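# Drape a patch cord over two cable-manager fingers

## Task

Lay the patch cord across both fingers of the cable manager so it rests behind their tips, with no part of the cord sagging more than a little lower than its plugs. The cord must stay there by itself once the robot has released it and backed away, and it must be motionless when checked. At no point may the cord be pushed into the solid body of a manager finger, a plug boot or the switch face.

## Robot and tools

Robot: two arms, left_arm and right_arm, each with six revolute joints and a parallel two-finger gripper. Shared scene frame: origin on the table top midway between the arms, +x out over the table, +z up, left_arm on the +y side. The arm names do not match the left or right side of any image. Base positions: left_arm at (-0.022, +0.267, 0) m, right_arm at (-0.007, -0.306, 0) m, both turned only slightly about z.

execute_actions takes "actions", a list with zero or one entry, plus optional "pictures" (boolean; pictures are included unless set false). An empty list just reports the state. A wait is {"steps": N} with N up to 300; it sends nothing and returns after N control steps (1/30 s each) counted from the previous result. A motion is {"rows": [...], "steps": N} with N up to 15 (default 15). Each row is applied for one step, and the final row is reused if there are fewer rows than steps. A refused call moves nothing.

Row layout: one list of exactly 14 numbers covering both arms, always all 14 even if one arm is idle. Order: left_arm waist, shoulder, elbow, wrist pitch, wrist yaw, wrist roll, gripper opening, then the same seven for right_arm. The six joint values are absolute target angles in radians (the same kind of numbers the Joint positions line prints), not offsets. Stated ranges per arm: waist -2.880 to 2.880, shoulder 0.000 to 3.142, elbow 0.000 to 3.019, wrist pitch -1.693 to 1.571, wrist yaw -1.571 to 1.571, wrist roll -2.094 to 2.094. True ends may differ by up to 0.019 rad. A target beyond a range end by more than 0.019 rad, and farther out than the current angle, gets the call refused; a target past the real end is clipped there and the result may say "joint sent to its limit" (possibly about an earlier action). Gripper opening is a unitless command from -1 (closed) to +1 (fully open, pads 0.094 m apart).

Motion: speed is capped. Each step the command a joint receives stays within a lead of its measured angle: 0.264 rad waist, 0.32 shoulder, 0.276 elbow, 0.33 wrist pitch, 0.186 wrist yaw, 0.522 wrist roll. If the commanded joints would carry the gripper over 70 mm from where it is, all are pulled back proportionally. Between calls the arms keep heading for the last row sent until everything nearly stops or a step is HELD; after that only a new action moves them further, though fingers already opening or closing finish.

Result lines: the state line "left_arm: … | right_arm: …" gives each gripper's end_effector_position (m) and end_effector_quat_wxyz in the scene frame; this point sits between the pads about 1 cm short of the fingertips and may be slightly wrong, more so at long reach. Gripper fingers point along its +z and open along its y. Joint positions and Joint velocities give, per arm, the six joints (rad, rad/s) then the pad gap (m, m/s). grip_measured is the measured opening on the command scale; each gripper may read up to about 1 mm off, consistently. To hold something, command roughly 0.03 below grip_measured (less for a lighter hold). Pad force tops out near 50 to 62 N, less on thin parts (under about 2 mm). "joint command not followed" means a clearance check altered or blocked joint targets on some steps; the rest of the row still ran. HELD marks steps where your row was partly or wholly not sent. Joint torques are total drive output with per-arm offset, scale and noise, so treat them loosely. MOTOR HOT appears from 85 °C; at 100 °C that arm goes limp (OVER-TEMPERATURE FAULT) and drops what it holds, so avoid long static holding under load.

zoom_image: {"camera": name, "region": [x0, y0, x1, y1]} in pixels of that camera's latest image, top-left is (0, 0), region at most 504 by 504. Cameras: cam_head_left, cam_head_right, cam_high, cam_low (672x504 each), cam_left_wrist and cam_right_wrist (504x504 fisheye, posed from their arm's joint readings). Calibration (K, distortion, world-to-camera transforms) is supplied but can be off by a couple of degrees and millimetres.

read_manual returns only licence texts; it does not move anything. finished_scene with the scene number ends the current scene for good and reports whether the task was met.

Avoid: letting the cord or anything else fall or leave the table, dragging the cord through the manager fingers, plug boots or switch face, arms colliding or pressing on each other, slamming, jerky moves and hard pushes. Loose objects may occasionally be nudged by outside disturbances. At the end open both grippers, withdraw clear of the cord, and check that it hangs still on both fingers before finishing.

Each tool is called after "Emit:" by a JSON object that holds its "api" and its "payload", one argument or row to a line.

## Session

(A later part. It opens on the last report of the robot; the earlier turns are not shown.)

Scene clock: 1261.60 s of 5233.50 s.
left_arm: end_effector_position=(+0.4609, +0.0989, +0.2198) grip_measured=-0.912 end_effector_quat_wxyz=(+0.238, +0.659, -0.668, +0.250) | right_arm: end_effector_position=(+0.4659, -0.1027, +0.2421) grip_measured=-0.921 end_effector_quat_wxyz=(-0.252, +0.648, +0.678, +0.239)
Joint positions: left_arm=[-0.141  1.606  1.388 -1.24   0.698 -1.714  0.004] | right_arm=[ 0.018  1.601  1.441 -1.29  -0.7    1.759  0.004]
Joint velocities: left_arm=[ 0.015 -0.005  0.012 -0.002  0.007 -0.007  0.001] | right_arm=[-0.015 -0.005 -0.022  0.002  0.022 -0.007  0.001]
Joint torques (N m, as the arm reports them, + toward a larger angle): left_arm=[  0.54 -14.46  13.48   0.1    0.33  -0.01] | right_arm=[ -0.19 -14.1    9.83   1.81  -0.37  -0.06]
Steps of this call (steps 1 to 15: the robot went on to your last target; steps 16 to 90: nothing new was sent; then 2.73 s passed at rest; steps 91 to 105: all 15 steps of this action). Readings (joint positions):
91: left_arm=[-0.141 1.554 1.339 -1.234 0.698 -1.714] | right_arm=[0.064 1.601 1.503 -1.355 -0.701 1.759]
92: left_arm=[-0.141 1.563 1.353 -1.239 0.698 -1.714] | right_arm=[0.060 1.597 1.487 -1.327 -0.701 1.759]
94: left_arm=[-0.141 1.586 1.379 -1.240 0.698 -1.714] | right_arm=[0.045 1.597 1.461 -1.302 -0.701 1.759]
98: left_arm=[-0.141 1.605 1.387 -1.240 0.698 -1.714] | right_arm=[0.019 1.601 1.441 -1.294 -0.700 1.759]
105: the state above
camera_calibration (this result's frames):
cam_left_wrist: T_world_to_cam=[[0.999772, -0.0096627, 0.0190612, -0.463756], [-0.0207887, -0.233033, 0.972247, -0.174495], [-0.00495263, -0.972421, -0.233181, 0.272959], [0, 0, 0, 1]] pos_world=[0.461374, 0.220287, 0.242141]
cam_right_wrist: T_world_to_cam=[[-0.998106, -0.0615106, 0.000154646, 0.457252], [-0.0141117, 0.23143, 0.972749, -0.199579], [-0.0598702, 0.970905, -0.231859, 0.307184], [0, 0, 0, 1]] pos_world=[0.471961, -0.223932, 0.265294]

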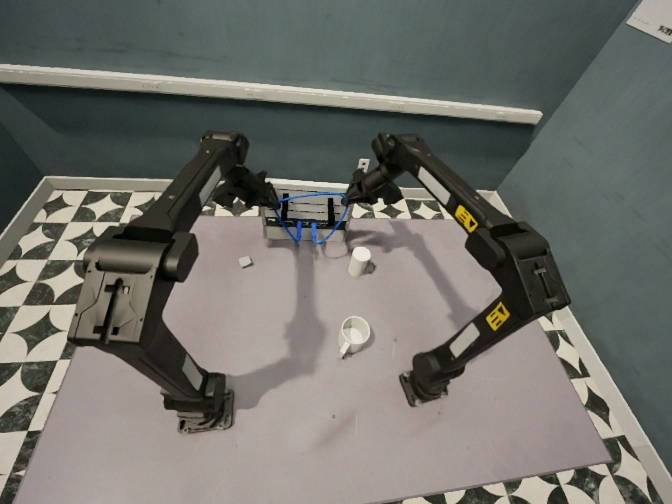

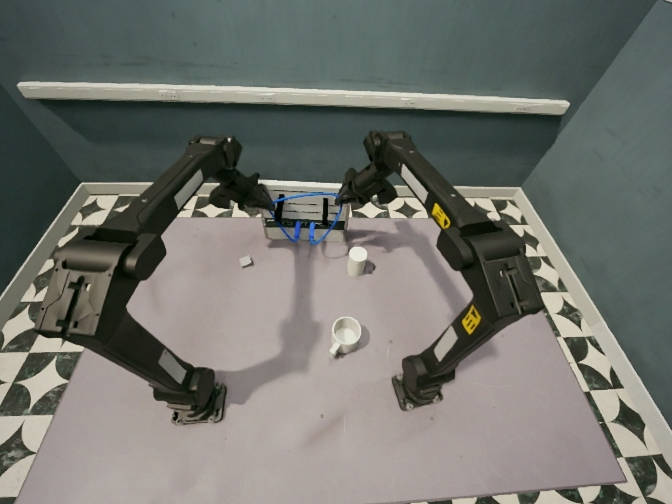

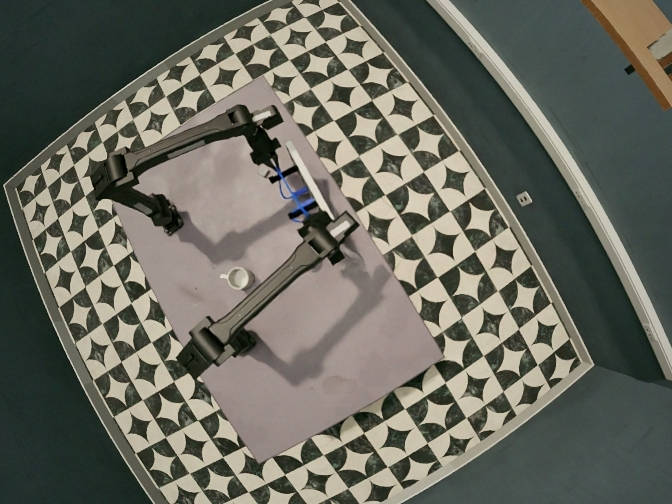

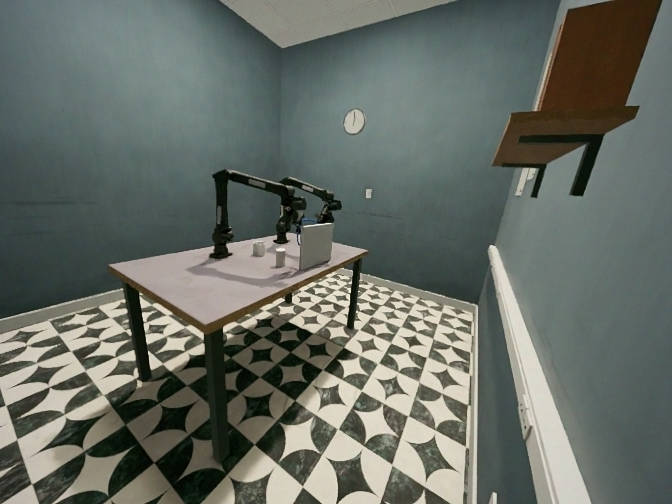

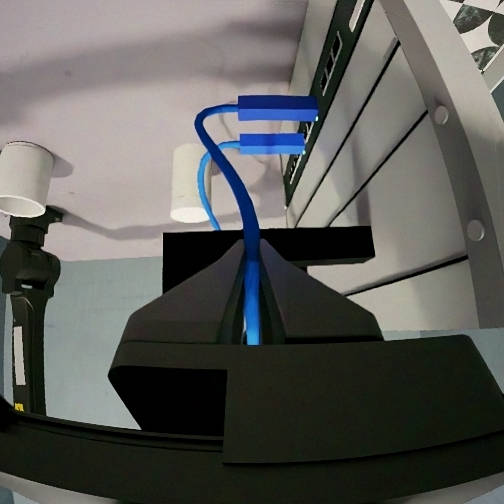

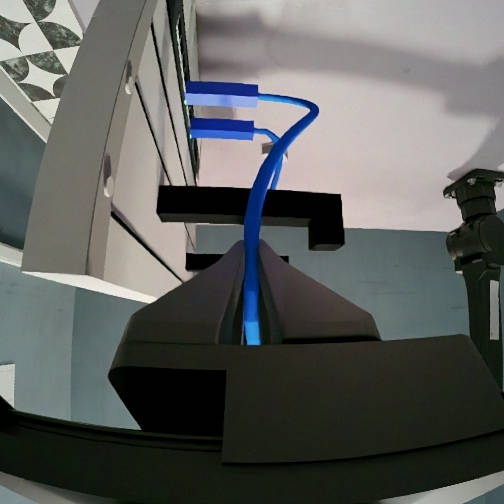

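Emit:
{"api": "execute_actions", "payload": {
  "actions": [
    {"rows":[[-0.13,1.605,1.35,-1.18,0.7,-1.72,-0.96,0.028,1.60,1.335,-1.165,-0.7,1.75,-0.96]]}
  ]
}}

Emit:
{"api": "zoom_image", "payload": {
  "camera": "cam_head_left",
  "region": [230, 160, 390, 270]
}}

Scene clock: 1269.67 s of 5233.50 s.
left_arm: end_effector_position=(+0.4592, +0.0990, +0.2082) grip_measured=-0.912 end_effector_quat_wxyz=(+0.236, +0.657, -0.669, +0.254) | right_arm: end_effector_position=(+0.4560, -0.1018, +0.2020) grip_measured=-0.921 end_effector_quat_wxyz=(-0.253, +0.646, +0.679, +0.238)
Joint positions: left_arm=[-0.141  1.603  1.353 -1.197  0.699 -1.714  0.004] | right_arm=[ 0.024  1.602  1.334 -1.185 -0.701  1.759  0.004]
Joint velocities: left_arm=[-0.015 -0.005 -0.007 -0.007  0.007  0.051 -0.002] | right_arm=[-0.005  0.005 -0.012 -0.002 -0.037  0.022 -0.   ]
Joint torques (N m, as the arm reports them, + toward a larger angle): left_arm=[  0.54 -13.4    8.78   1.13   0.3   -0.01] | right_arm=[  1.24 -14.55   9.59   1.53  -0.33  -0.04]
Steps of this call (steps 1 to 15: the robot went on to your last target; steps 16 to 90: nothing new was sent; then 4.57 s passed at rest; steps 91 to 105: all 15 steps of this action). Readings (joint positions):
91: left_arm=[-0.141 1.605 1.383 -1.230 0.699 -1.714] | right_arm=[0.019 1.599 1.427 -1.265 -0.701 1.759]
92: left_arm=[-0.141 1.603 1.375 -1.216 0.699 -1.714] | right_arm=[0.019 1.592 1.403 -1.228 -0.701 1.759]
94: left_arm=[-0.141 1.603 1.361 -1.204 0.699 -1.714] | right_arm=[0.021 1.591 1.363 -1.199 -0.701 1.759]
98: left_arm=[-0.141 1.603 1.353 -1.200 0.699 -1.714] | right_arm=[0.024 1.602 1.334 -1.192 -0.701 1.759]
105: the state above
camera_calibration (this result's frames):
cam_left_wrist: T_world_to_cam=[[0.999526, -0.00970541, 0.0292182, -0.463894], [-0.0306707, -0.231133, 0.972439, -0.158986], [-0.00268462, -0.972874, -0.231321, 0.268966], [0, 0, 0, 1]] pos_world=[0.45952, 0.220421, 0.230376]
cam_right_wrist: T_world_to_cam=[[-0.997751, -0.0669768, 0.00257025, 0.446261], [-0.0129798, 0.230697, 0.972939, -0.161533], [-0.0657573, 0.970718, -0.231048, 0.29888], [0, 0, 0, 1]] pos_world=[0.462814, -0.222974, 0.22507]

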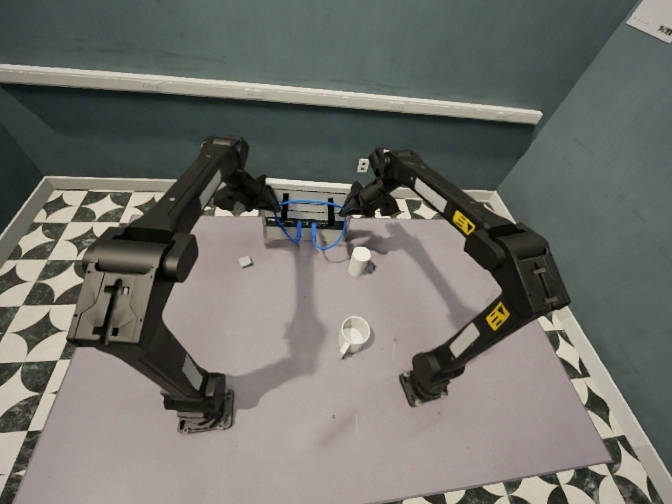

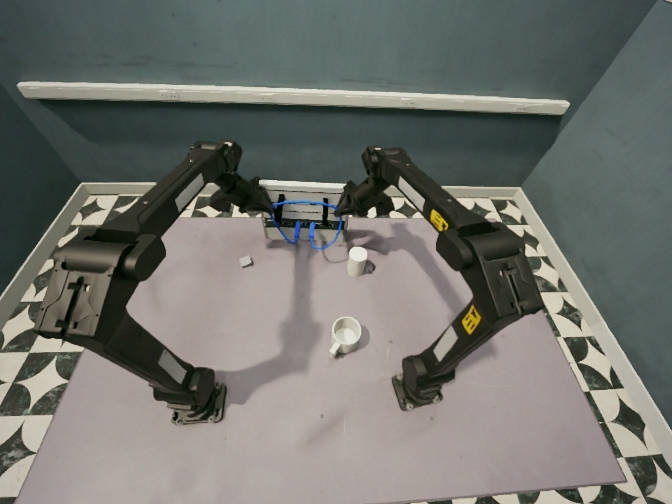

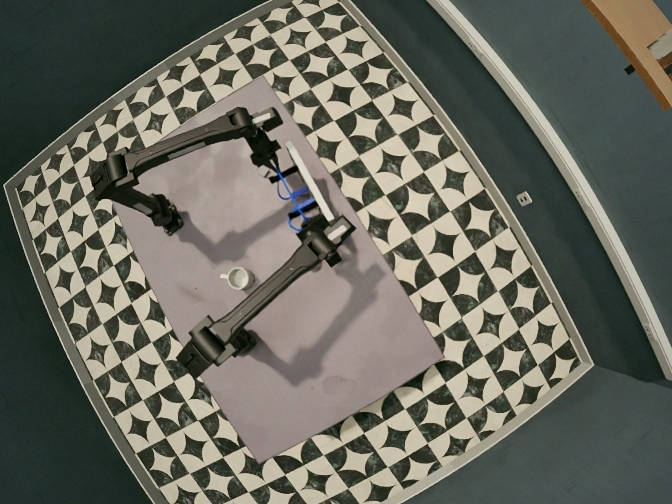

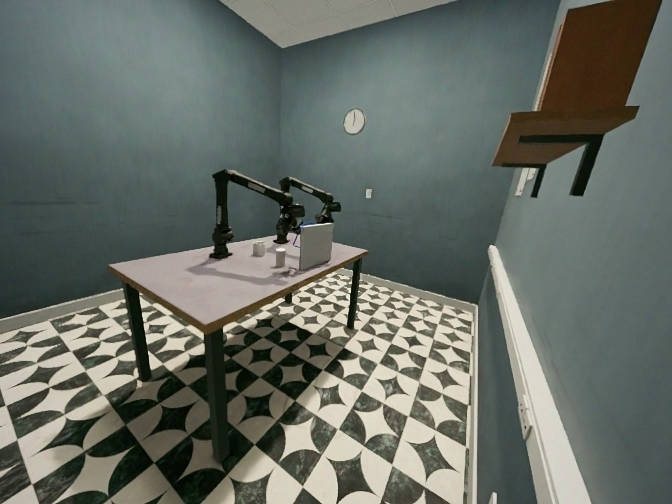

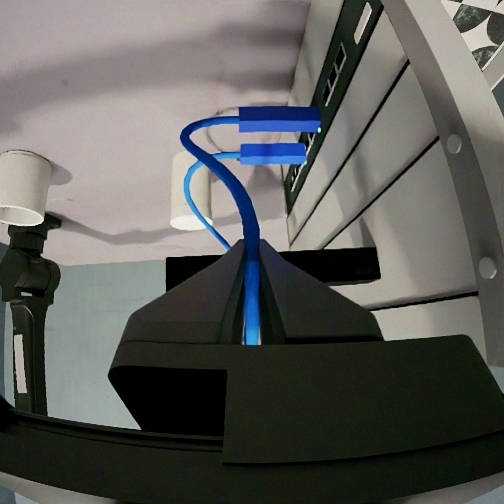

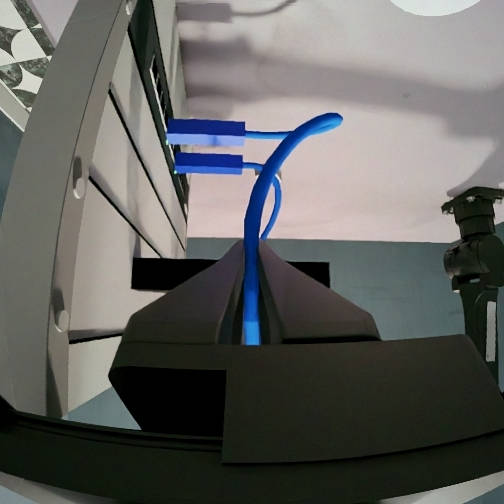

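Region (230, 160, 390, 270) of cam_head_left's 672x504 image, scaled by 3.150, with more detail than that image has; it fills the top 346 rows of this view, and the rest is white.

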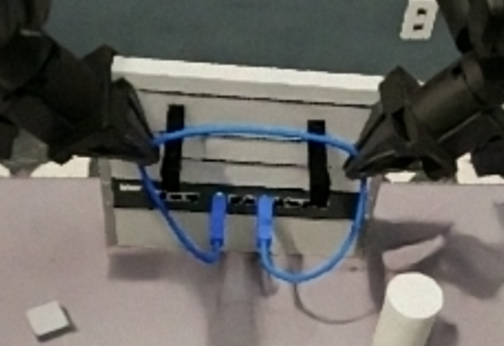

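Emit:
{"api": "execute_actions", "payload": {
  "actions": [
    {"rows":[[-0.13,1.605,1.35,-1.18,0.7,-1.72,-0.96,0.028,1.60,1.335,-1.165,-0.7,1.75,-0.9],[-0.13,1.605,1.35,-1.18,0.7,-1.72,-0.96,0.028,1.60,1.335,-1.165,-0.7,1.75,-0.88],[-0.13,1.605,1.35,-1.18,0.7,-1.72,-0.96,0.028,1.60,1.335,-1.165,-0.7,1.75,-0.86],[-0.13,1.605,1.35,-1.18,0.7,-1.72,-0.96,0.028,1.60,1.335,-1.165,-0.7,1.75,-0.84]]}
  ],
  "pictures": false
}}

Emit:
{"api": "execute_actions", "payload": {
  "actions": [
    {"steps":30}
  ]
}}

Emit:
{"api": "zoom_image", "payload": {
  "camera": "cam_head_left",
  "region": [230, 160, 390, 270]
}}

Scene clock: 1278.90 s of 5233.50 s.
left_arm: end_effector_position=(+0.4592, +0.0990, +0.2082) grip_measured=-0.912 end_effector_quat_wxyz=(+0.236, +0.657, -0.669, +0.254) | right_arm: end_effector_position=(+0.4560, -0.1018, +0.2020) grip_measured=-0.842 end_effector_quat_wxyz=(-0.253, +0.646, +0.679, +0.238)
Joint positions: left_arm=[-0.141  1.603  1.353 -1.197  0.699 -1.714  0.004] | right_arm=[ 0.024  1.602  1.334 -1.185 -0.701  1.759  0.007]
Joint velocities: left_arm=[-0.005 -0.005 -0.002  0.007 -0.051  0.095 -0.001] | right_arm=[-0.015 -0.005  0.012 -0.022  0.022  0.022 -0.001]
Joint torques (N m, as the arm reports them, + toward a larger angle): left_arm=[  0.55 -13.11   8.7    1.11   0.31  -0.03] | right_arm=[  0.69 -14.61  10.04   1.64  -0.3   -0.02]
Steps of this call (steps 1 to 15: the robot went on to your last target; steps 16 to 90: nothing new was sent; then 5.73 s passed at rest; steps 91 to 105: all 15 steps of this action). Readings (joint positions):
91: left_arm=[-0.141 1.603 1.353 -1.197 0.699 -1.714] | right_arm=[0.024 1.602 1.334 -1.185 -0.701 1.759]
92: left_arm=[-0.141 1.603 1.353 -1.197 0.699 -1.714] | right_arm=[0.024 1.602 1.334 -1.185 -0.701 1.759]
94: left_arm=[-0.141 1.603 1.353 -1.197 0.699 -1.714] | right_arm=[0.024 1.602 1.334 -1.185 -0.701 1.759]
98: left_arm=[-0.141 1.603 1.353 -1.197 0.699 -1.714] | right_arm=[0.024 1.602 1.334 -1.185 -0.701 1.759]
105: the state above

Scene clock: 1279.90 s of 5233.50 s.
left_arm: end_effector_position=(+0.4592, +0.0990, +0.2082) grip_measured=-0.912 end_effector_quat_wxyz=(+0.236, +0.657, -0.669, +0.254) | right_arm: end_effector_position=(+0.4560, -0.1018, +0.2020) grip_measured=-0.842 end_effector_quat_wxyz=(-0.253, +0.646, +0.679, +0.238)
Joint positions: left_arm=[-0.141  1.603  1.353 -1.197  0.699 -1.714  0.004] | right_arm=[ 0.024  1.602  1.334 -1.185 -0.701  1.759  0.007]
Joint velocities: left_arm=[ 0.005 -0.005 -0.012 -0.007 -0.081 -0.022  0.   ] | right_arm=[ 0.005 -0.005 -0.012 -0.012 -0.007 -0.007  0.   ]
Joint torques (N m, as the arm reports them, + toward a larger angle): left_arm=[  0.81 -13.17   8.71   1.13   0.3   -0.01] | right_arm=[  0.77 -14.29   9.81   1.4   -0.29  -0.02]
Steps of this call (steps 1 to 15: the robot went on to your last target; steps 16 to 30: nothing new was sent). Readings (joint positions):
1: left_arm=[-0.141 1.603 1.353 -1.197 0.699 -1.714] | right_arm=[0.024 1.602 1.334 -1.185 -0.701 1.759]
2: left_arm=[-0.141 1.603 1.353 -1.197 0.699 -1.714] | right_arm=[0.024 1.602 1.334 -1.185 -0.701 1.759]
4: left_arm=[-0.141 1.603 1.353 -1.197 0.699 -1.714] | right_arm=[0.024 1.602 1.334 -1.185 -0.701 1.759]
8: left_arm=[-0.141 1.603 1.353 -1.197 0.699 -1.714] | right_arm=[0.024 1.602 1.334 -1.185 -0.701 1.759]
30: the state above
All arms were judged still, so your last target was given up. Only a new action makes them travel on or press farther. Fingers that are still opening or closing keep moving.
camera_calibration (this result's frames):
cam_left_wrist: T_world_to_cam=[[0.999526, -0.00970541, 0.0292182, -0.463894], [-0.0306707, -0.231133, 0.972439, -0.158986], [-0.00268462, -0.972874, -0.231321, 0.268966], [0, 0, 0, 1]] pos_world=[0.45952, 0.220421, 0.230376]
cam_right_wrist: T_world_to_cam=[[-0.997751, -0.0669768, 0.00257025, 0.446261], [-0.0129798, 0.230697, 0.972939, -0.161533], [-0.0657573, 0.970718, -0.231048, 0.29888], [0, 0, 0, 1]] pos_world=[0.462814, -0.222974, 0.22507]

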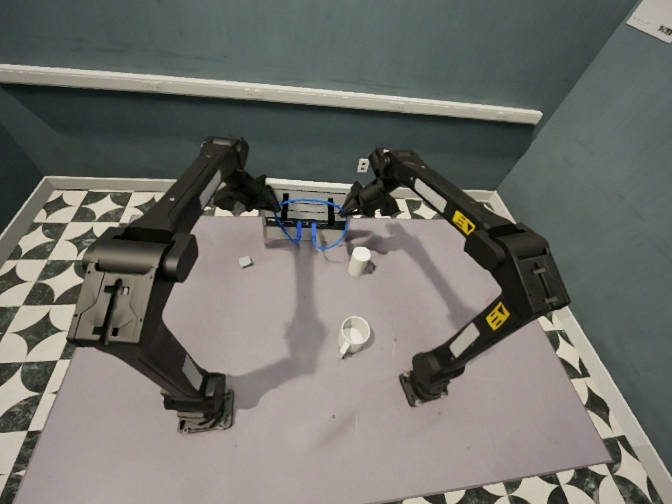

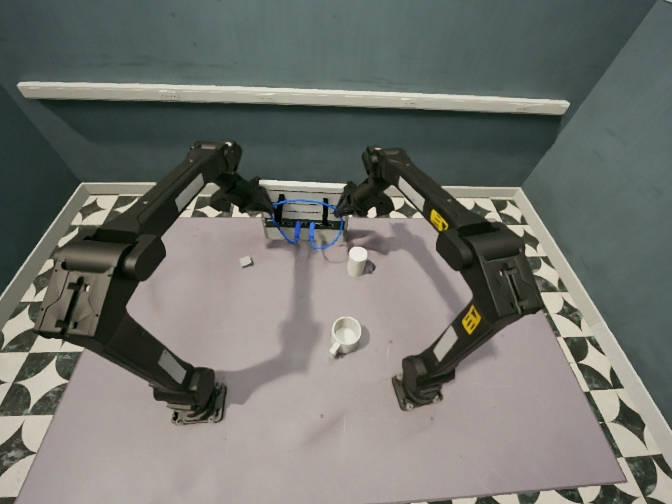

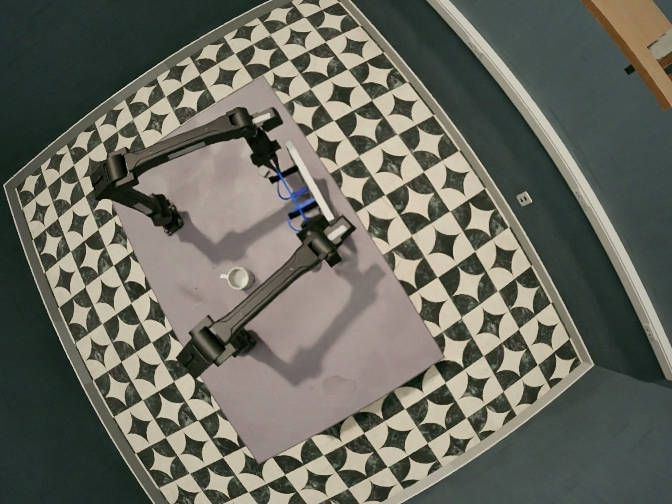

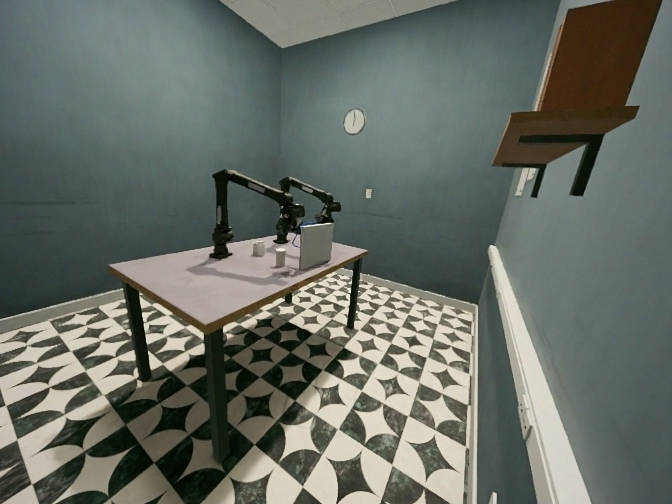

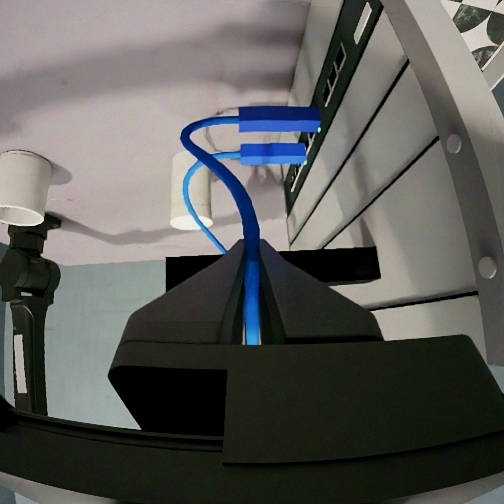

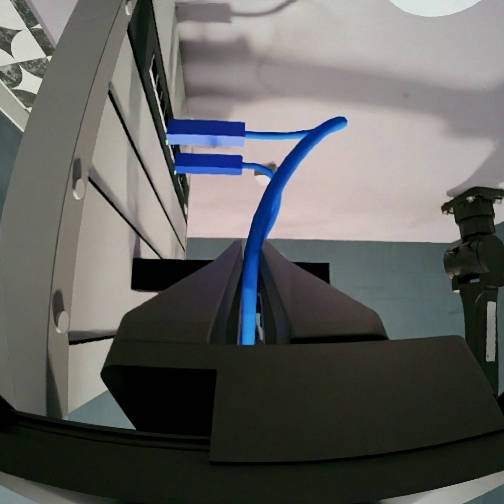

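Region (230, 160, 390, 270) of cam_head_left's 672x504 image, scaled by 3.150, with more detail than that image has; it fills the top 346 rows of this view, and the rest is white.

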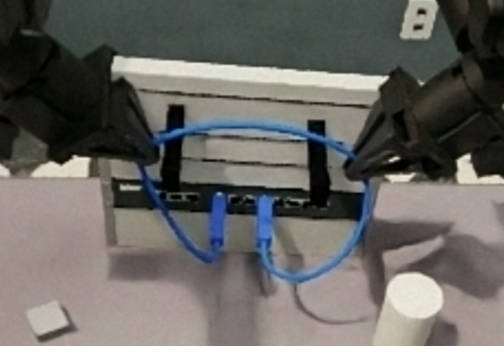

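Emit:
{"api": "execute_actions", "payload": {
  "actions": [
    {"rows":[[-0.13,1.605,1.35,-1.18,0.7,-1.72,-0.9,0.028,1.60,1.335,-1.165,-0.7,1.75,-0.84],[-0.13,1.605,1.35,-1.18,0.7,-1.72,-0.88,0.028,1.60,1.335,-1.165,-0.7,1.75,-0.84],[-0.13,1.605,1.35,-1.18,0.7,-1.72,-0.86,0.028,1.60,1.335,-1.165,-0.7,1.75,-0.84],[-0.13,1.605,1.35,-1.18,0.7,-1.72,-0.84,0.028,1.60,1.335,-1.165,-0.7,1.75,-0.84]]}
  ],
  "pictures": false
}}

Emit:
{"api": "execute_actions", "payload": {
  "actions": [
    {"steps":30}
  ]
}}

Emit:
{"api": "zoom_image", "payload": {
  "camera": "cam_head_left",
  "region": [230, 160, 390, 270]
}}

Scene clock: 1292.03 s of 5233.50 s.
left_arm: end_effector_position=(+0.4592, +0.0990, +0.2082) grip_measured=-0.842 end_effector_quat_wxyz=(+0.236, +0.657, -0.669, +0.254) | right_arm: end_effector_position=(+0.4560, -0.1018, +0.2020) grip_measured=-0.842 end_effector_quat_wxyz=(-0.253, +0.646, +0.679, +0.238)
Joint positions: left_arm=[-0.141  1.603  1.353 -1.197  0.699 -1.714  0.007] | right_arm=[ 0.024  1.602  1.334 -1.185 -0.701  1.759  0.007]
Joint velocities: left_arm=[-0.015 -0.015  0.007  0.002  0.007 -0.066 -0.   ] | right_arm=[ 0.005 -0.005 -0.012 -0.007 -0.037 -0.007  0.001]
Joint torques (N m, as the arm reports them, + toward a larger angle): left_arm=[  0.78 -13.32   8.78   1.16   0.3   -0.02] | right_arm=[  0.92 -14.69   9.79   1.62  -0.38  -0.02]
Steps of this call (steps 1 to 90: nothing new was sent; then 8.63 s passed at rest; steps 91 to 105: all 15 steps of this action). Readings (joint positions):
91: left_arm=[-0.141 1.603 1.353 -1.197 0.699 -1.714] | right_arm=[0.024 1.602 1.334 -1.185 -0.701 1.759]
92: left_arm=[-0.141 1.603 1.353 -1.197 0.699 -1.714] | right_arm=[0.024 1.602 1.334 -1.185 -0.701 1.759]
94: left_arm=[-0.141 1.603 1.353 -1.197 0.699 -1.714] | right_arm=[0.024 1.602 1.334 -1.185 -0.701 1.759]
98: left_arm=[-0.141 1.603 1.353 -1.197 0.699 -1.714] | right_arm=[0.024 1.602 1.334 -1.185 -0.701 1.759]
105: the state above

Scene clock: 1293.03 s of 5233.50 s.
left_arm: end_effector_position=(+0.4592, +0.0990, +0.2082) grip_measured=-0.842 end_effector_quat_wxyz=(+0.236, +0.657, -0.669, +0.254) | right_arm: end_effector_position=(+0.4560, -0.1018, +0.2020) grip_measured=-0.842 end_effector_quat_wxyz=(-0.253, +0.646, +0.679, +0.238)
Joint positions: left_arm=[-0.141  1.603  1.353 -1.197  0.699 -1.714  0.007] | right_arm=[ 0.024  1.602  1.334 -1.185 -0.701  1.759  0.007]
Joint velocities: left_arm=[-0.005 -0.015 -0.022  0.002 -0.051 -0.022  0.   ] | right_arm=[-0.015  0.015  0.012 -0.012 -0.037 -0.051  0.   ]
Joint torques (N m, as the arm reports them, + toward a larger angle): left_arm=[  0.44 -13.27   8.64   1.15   0.3   -0.02] | right_arm=[  0.51 -14.52   9.99   1.67  -0.35  -0.06]
Steps of this call (steps 1 to 15: the robot went on to your last target; steps 16 to 30: nothing new was sent). Readings (joint positions):
1: left_arm=[-0.141 1.603 1.353 -1.197 0.699 -1.714] | right_arm=[0.024 1.602 1.334 -1.185 -0.701 1.759]
2: left_arm=[-0.141 1.603 1.353 -1.197 0.699 -1.714] | right_arm=[0.024 1.602 1.334 -1.185 -0.701 1.759]
4: left_arm=[-0.141 1.603 1.353 -1.197 0.699 -1.714] | right_arm=[0.024 1.602 1.334 -1.185 -0.701 1.759]
8: left_arm=[-0.141 1.603 1.353 -1.197 0.699 -1.714] | right_arm=[0.024 1.602 1.334 -1.185 -0.701 1.759]
30: the state above
All arms were judged still, so your last target was given up. Only a new action makes them travel on or press farther. Fingers that are still opening or closing keep moving.
camera_calibration (this result's frames):
cam_left_wrist: T_world_to_cam=[[0.999526, -0.00970541, 0.0292182, -0.463894], [-0.0306707, -0.231133, 0.972439, -0.158986], [-0.00268462, -0.972874, -0.231321, 0.268966], [0, 0, 0, 1]] pos_world=[0.45952, 0.220421, 0.230376]
cam_right_wrist: T_world_to_cam=[[-0.997751, -0.0669768, 0.00257025, 0.446261], [-0.0129798, 0.230697, 0.972939, -0.161533], [-0.0657573, 0.970718, -0.231048, 0.29888], [0, 0, 0, 1]] pos_world=[0.462814, -0.222974, 0.22507]

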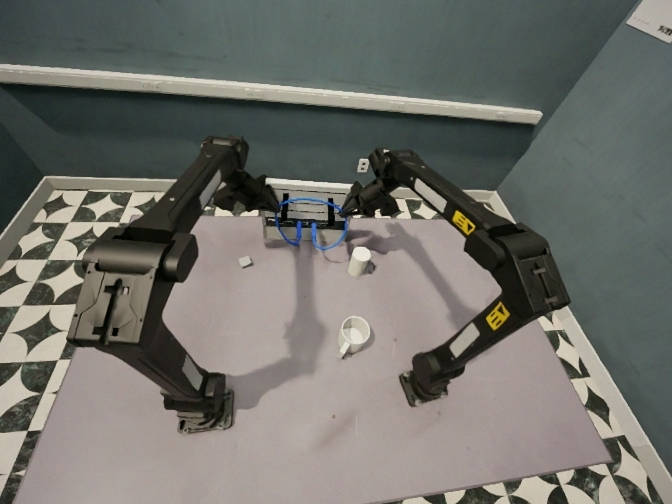

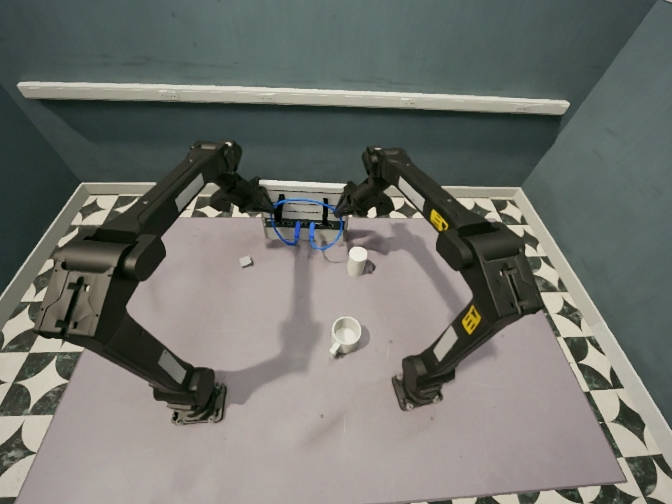

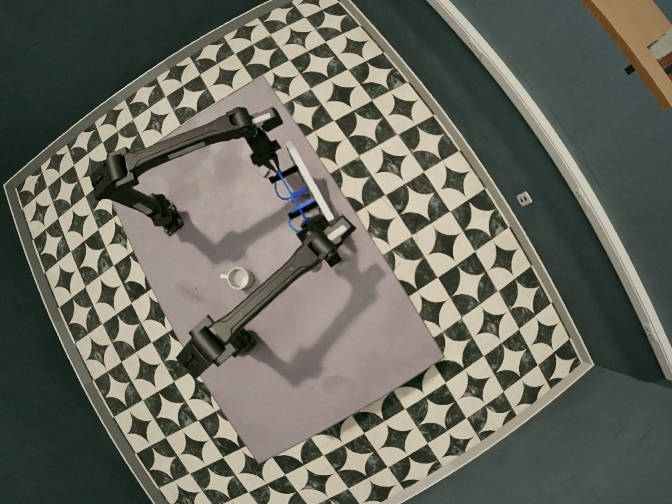

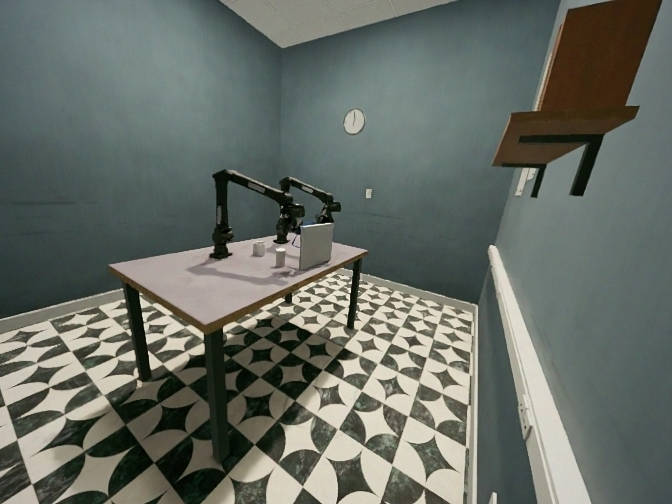

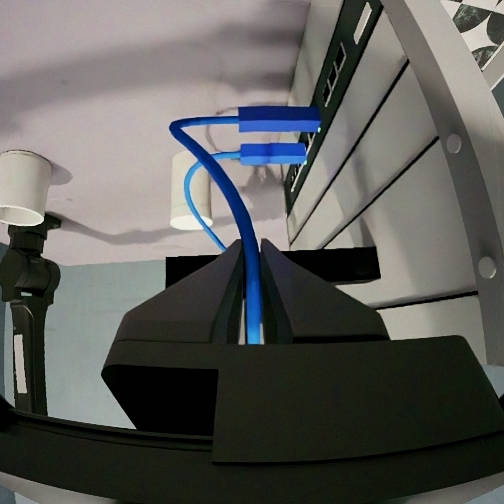

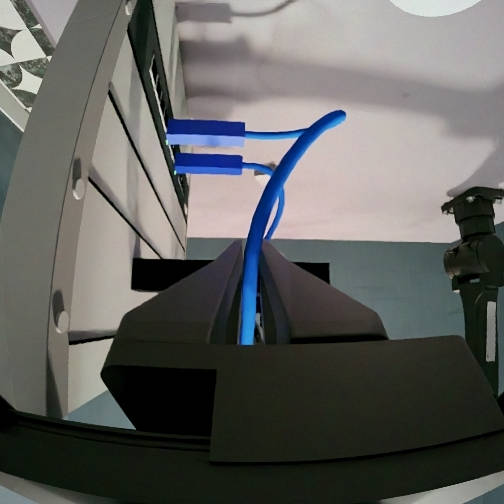

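Region (230, 160, 390, 270) of cam_head_left's 672x504 image, scaled by 3.150, with more detail than that image has; it fills the top 346 rows of this view, and the rest is white.

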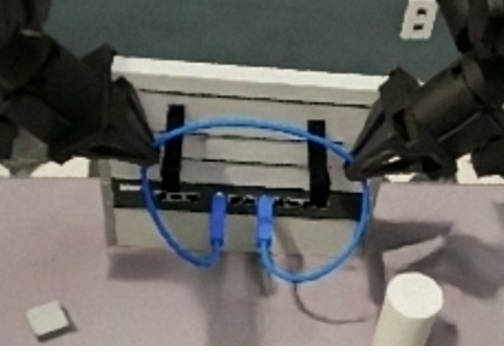

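Emit:
{"api": "execute_actions", "payload": {
  "actions": [
    {"rows":[[-0.13,1.605,1.35,-1.18,0.7,-1.72,-0.82,0.028,1.60,1.335,-1.165,-0.7,1.75,-0.82],[-0.13,1.605,1.35,-1.18,0.7,-1.72,-0.80,0.028,1.60,1.335,-1.165,-0.7,1.75,-0.80],[-0.13,1.605,1.35,-1.18,0.7,-1.72,-0.78,0.028,1.60,1.335,-1.165,-0.7,1.75,-0.78],[-0.13,1.605,1.35,-1.18,0.7,-1.72,-0.76,0.028,1.60,1.335,-1.165,-0.7,1.75,-0.76],[-0.13,1.605,1.35,-1.18,0.7,-1.72,-0.74,0.028,1.60,1.335,-1.165,-0.7,1.75,-0.74],[-0.13,1.605,1.35,-1.18,0.7,-1.72,-0.72,0.028,1.60,1.335,-1.165,-0.7,1.75,-0.72],[-0.13,1.605,1.35,-1.18,0.7,-1.72,-0.70,0.028,1.60,1.335,-1.165,-0.7,1.75,-0.70],[-0.13,1.605,1.35,-1.18,0.7,-1.72,-0.68,0.028,1.60,1.335,-1.165,-0.7,1.75,-0.68],[-0.13,1.605,1.35,-1.18,0.7,-1.72,-0.66,0.028,1.60,1.335,-1.165,-0.7,1.75,-0.66],[-0.13,1.605,1.35,-1.18,0.7,-1.72,-0.64,0.028,1.60,1.335,-1.165,-0.7,1.75,-0.64],[-0.13,1.605,1.35,-1.18,0.7,-1.72,-0.62,0.028,1.60,1.335,-1.165,-0.7,1.75,-0.62],[-0.13,1.605,1.35,-1.18,0.7,-1.72,-0.60,0.028,1.60,1.335,-1.165,-0.7,1.75,-0.60],[-0.13,1.605,1.35,-1.18,0.7,-1.72,-0.58,0.028,1.60,1.335,-1.165,-0.7,1.75,-0.58],[-0.13,1.605,1.35,-1.18,0.7,-1.72,-0.56,0.028,1.60,1.335,-1.165,-0.7,1.75,-0.56],[-0.13,1.605,1.35,-1.18,0.7,-1.72,-0.54,0.028,1.60,1.335,-1.165,-0.7,1.75,-0.54]]}
  ],
  "pictures": false
}}

Emit:
{"api": "execute_actions", "payload": {
  "actions": [
    {"steps":30}
  ]
}}

Emit:
{"api": "zoom_image", "payload": {
  "camera": "cam_head_left",
  "region": [230, 160, 390, 270]
}}

Scene clock: 1309.27 s of 5233.50 s.
left_arm: end_effector_position=(+0.4592, +0.0990, +0.2082) grip_measured=-0.550 end_effector_quat_wxyz=(+0.236, +0.657, -0.669, +0.254) | right_arm: end_effector_position=(+0.4560, -0.1018, +0.2020) grip_measured=-0.550 end_effector_quat_wxyz=(-0.253, +0.646, +0.679, +0.238)
Joint positions: left_arm=[-0.141  1.603  1.353 -1.197  0.699 -1.714  0.021] | right_arm=[ 0.024  1.602  1.334 -1.185 -0.701  1.759  0.021]
Joint velocities: left_arm=[-0.015  0.005  0.012 -0.007 -0.095  0.007  0.018] | right_arm=[-0.005 -0.005 -0.002  0.017  0.022  0.007  0.017]
Joint torques (N m, as the arm reports them, + toward a larger angle): left_arm=[  0.57 -13.2    8.68   1.17   0.3    0.  ] | right_arm=[  1.13 -14.61   9.83   1.67  -0.33   0.01]
Steps of this call (steps 1 to 90: nothing new was sent; then 12.73 s passed at rest; steps 91 to 105: all 15 steps of this action). Readings (joint positions):
91: left_arm=[-0.141 1.603 1.353 -1.197 0.699 -1.714] | right_arm=[0.024 1.602 1.334 -1.185 -0.701 1.759]
92: left_arm=[-0.141 1.603 1.353 -1.197 0.699 -1.714] | right_arm=[0.024 1.602 1.334 -1.185 -0.701 1.759]
94: left_arm=[-0.141 1.603 1.353 -1.197 0.699 -1.714] | right_arm=[0.024 1.602 1.334 -1.185 -0.701 1.759]
98: left_arm=[-0.141 1.603 1.353 -1.197 0.699 -1.714] | right_arm=[0.024 1.602 1.334 -1.185 -0.701 1.759]
105: the state above

Scene clock: 1310.27 s of 5233.50 s.
left_arm: end_effector_position=(+0.4592, +0.0990, +0.2082) grip_measured=-0.542 end_effector_quat_wxyz=(+0.236, +0.657, -0.669, +0.254) | right_arm: end_effector_position=(+0.4560, -0.1018, +0.2020) grip_measured=-0.542 end_effector_quat_wxyz=(-0.253, +0.646, +0.679, +0.238)
Joint positions: left_arm=[-0.141  1.603  1.353 -1.197  0.699 -1.714  0.022] | right_arm=[ 0.024  1.602  1.334 -1.185 -0.701  1.759  0.022]
Joint velocities: left_arm=[-0.005 -0.015  0.002 -0.007  0.051 -0.022 -0.   ] | right_arm=[-0.015 -0.024 -0.002  0.017  0.022  0.037 -0.   ]
Joint torques (N m, as the arm reports them, + toward a larger angle): left_arm=[  0.77 -13.21   8.69   1.22   0.29  -0.01] | right_arm=[  0.99 -14.84   9.9    1.74  -0.32  -0.08]
Steps of this call (steps 1 to 15: the robot went on to your last target; steps 16 to 30: nothing new was sent). Readings (joint positions):
1: left_arm=[-0.141 1.603 1.353 -1.197 0.699 -1.714] | right_arm=[0.024 1.602 1.334 -1.185 -0.701 1.759]
2: left_arm=[-0.141 1.603 1.353 -1.197 0.699 -1.714] | right_arm=[0.024 1.602 1.334 -1.185 -0.701 1.759]
4: left_arm=[-0.141 1.603 1.353 -1.197 0.699 -1.714] | right_arm=[0.024 1.602 1.334 -1.185 -0.701 1.759]
8: left_arm=[-0.141 1.603 1.353 -1.197 0.699 -1.714] | right_arm=[0.024 1.602 1.334 -1.185 -0.701 1.759]
30: the state above
All arms were judged still, so your last target was given up. Only a new action makes them travel on or press farther. Fingers that are still opening or closing keep moving.
camera_calibration (this result's frames):
cam_left_wrist: T_world_to_cam=[[0.999526, -0.00970541, 0.0292182, -0.463894], [-0.0306707, -0.231133, 0.972439, -0.158986], [-0.00268462, -0.972874, -0.231321, 0.268966], [0, 0, 0, 1]] pos_world=[0.45952, 0.220421, 0.230376]
cam_right_wrist: T_world_to_cam=[[-0.997751, -0.0669768, 0.00257025, 0.446261], [-0.0129798, 0.230697, 0.972939, -0.161533], [-0.0657573, 0.970718, -0.231048, 0.29888], [0, 0, 0, 1]] pos_world=[0.462814, -0.222974, 0.22507]

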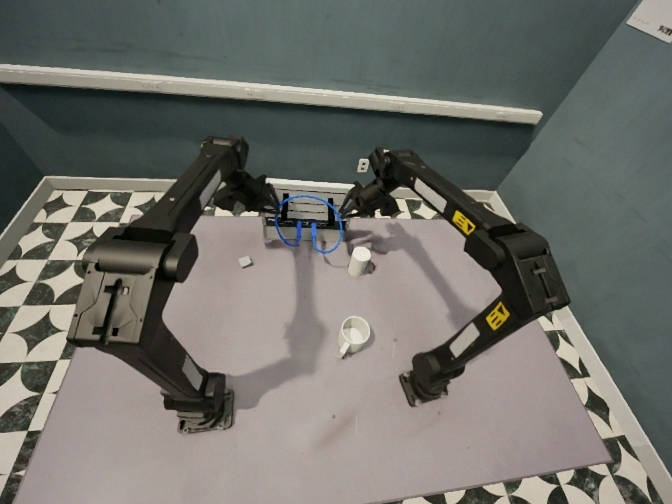

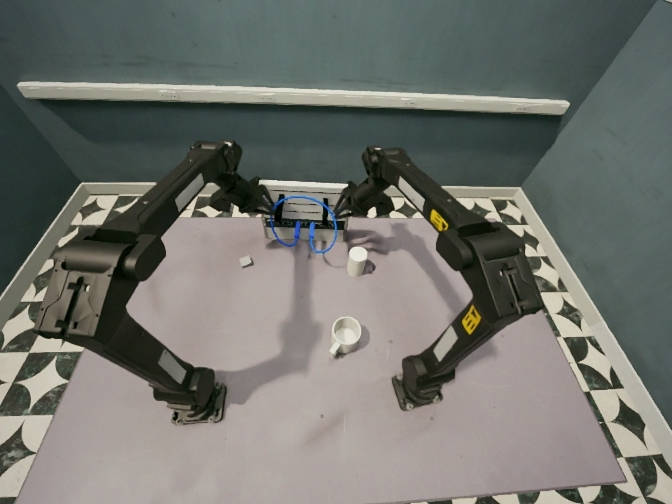

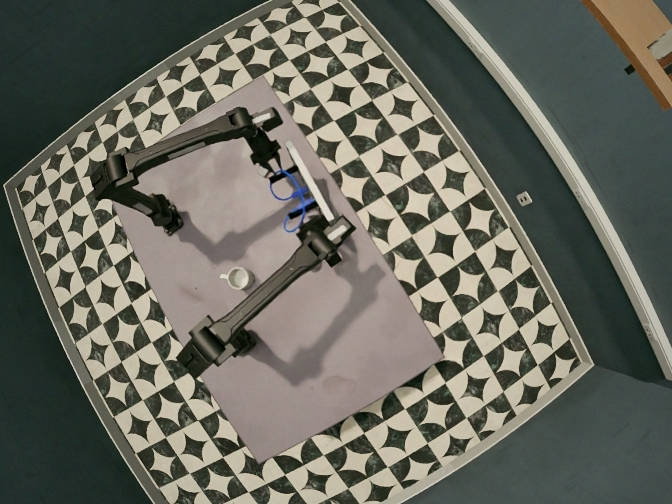

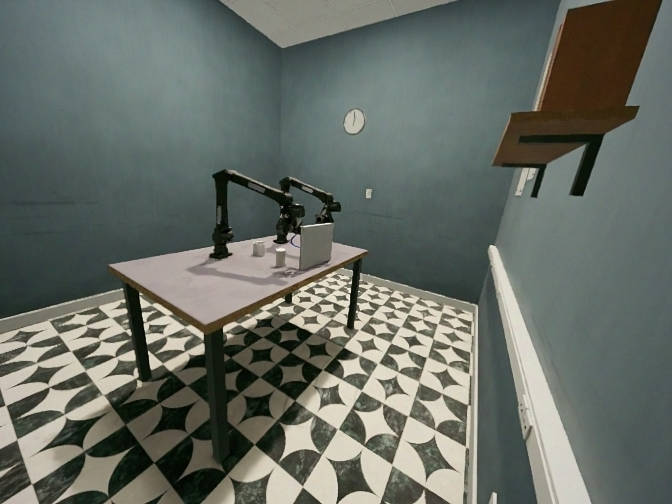

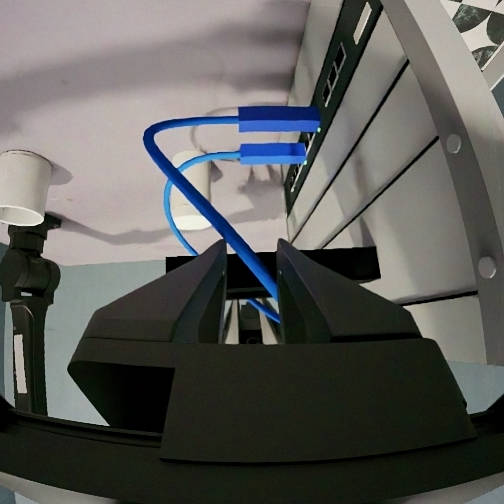

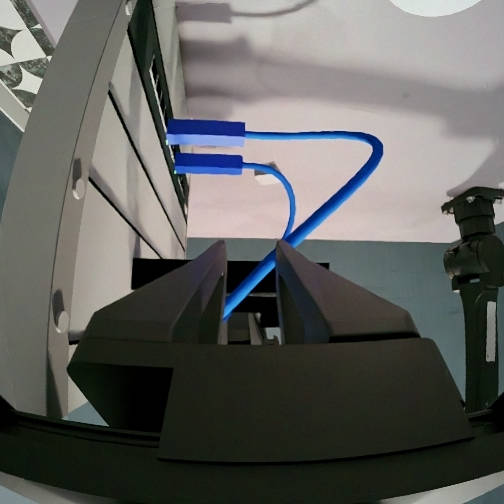

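Region (230, 160, 390, 270) of cam_head_left's 672x504 image, scaled by 3.150, with more detail than that image has; it fills the top 346 rows of this view, and the rest is white.

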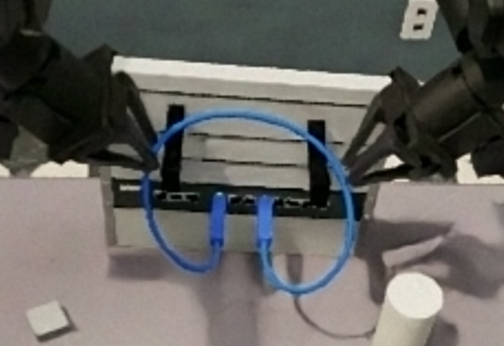

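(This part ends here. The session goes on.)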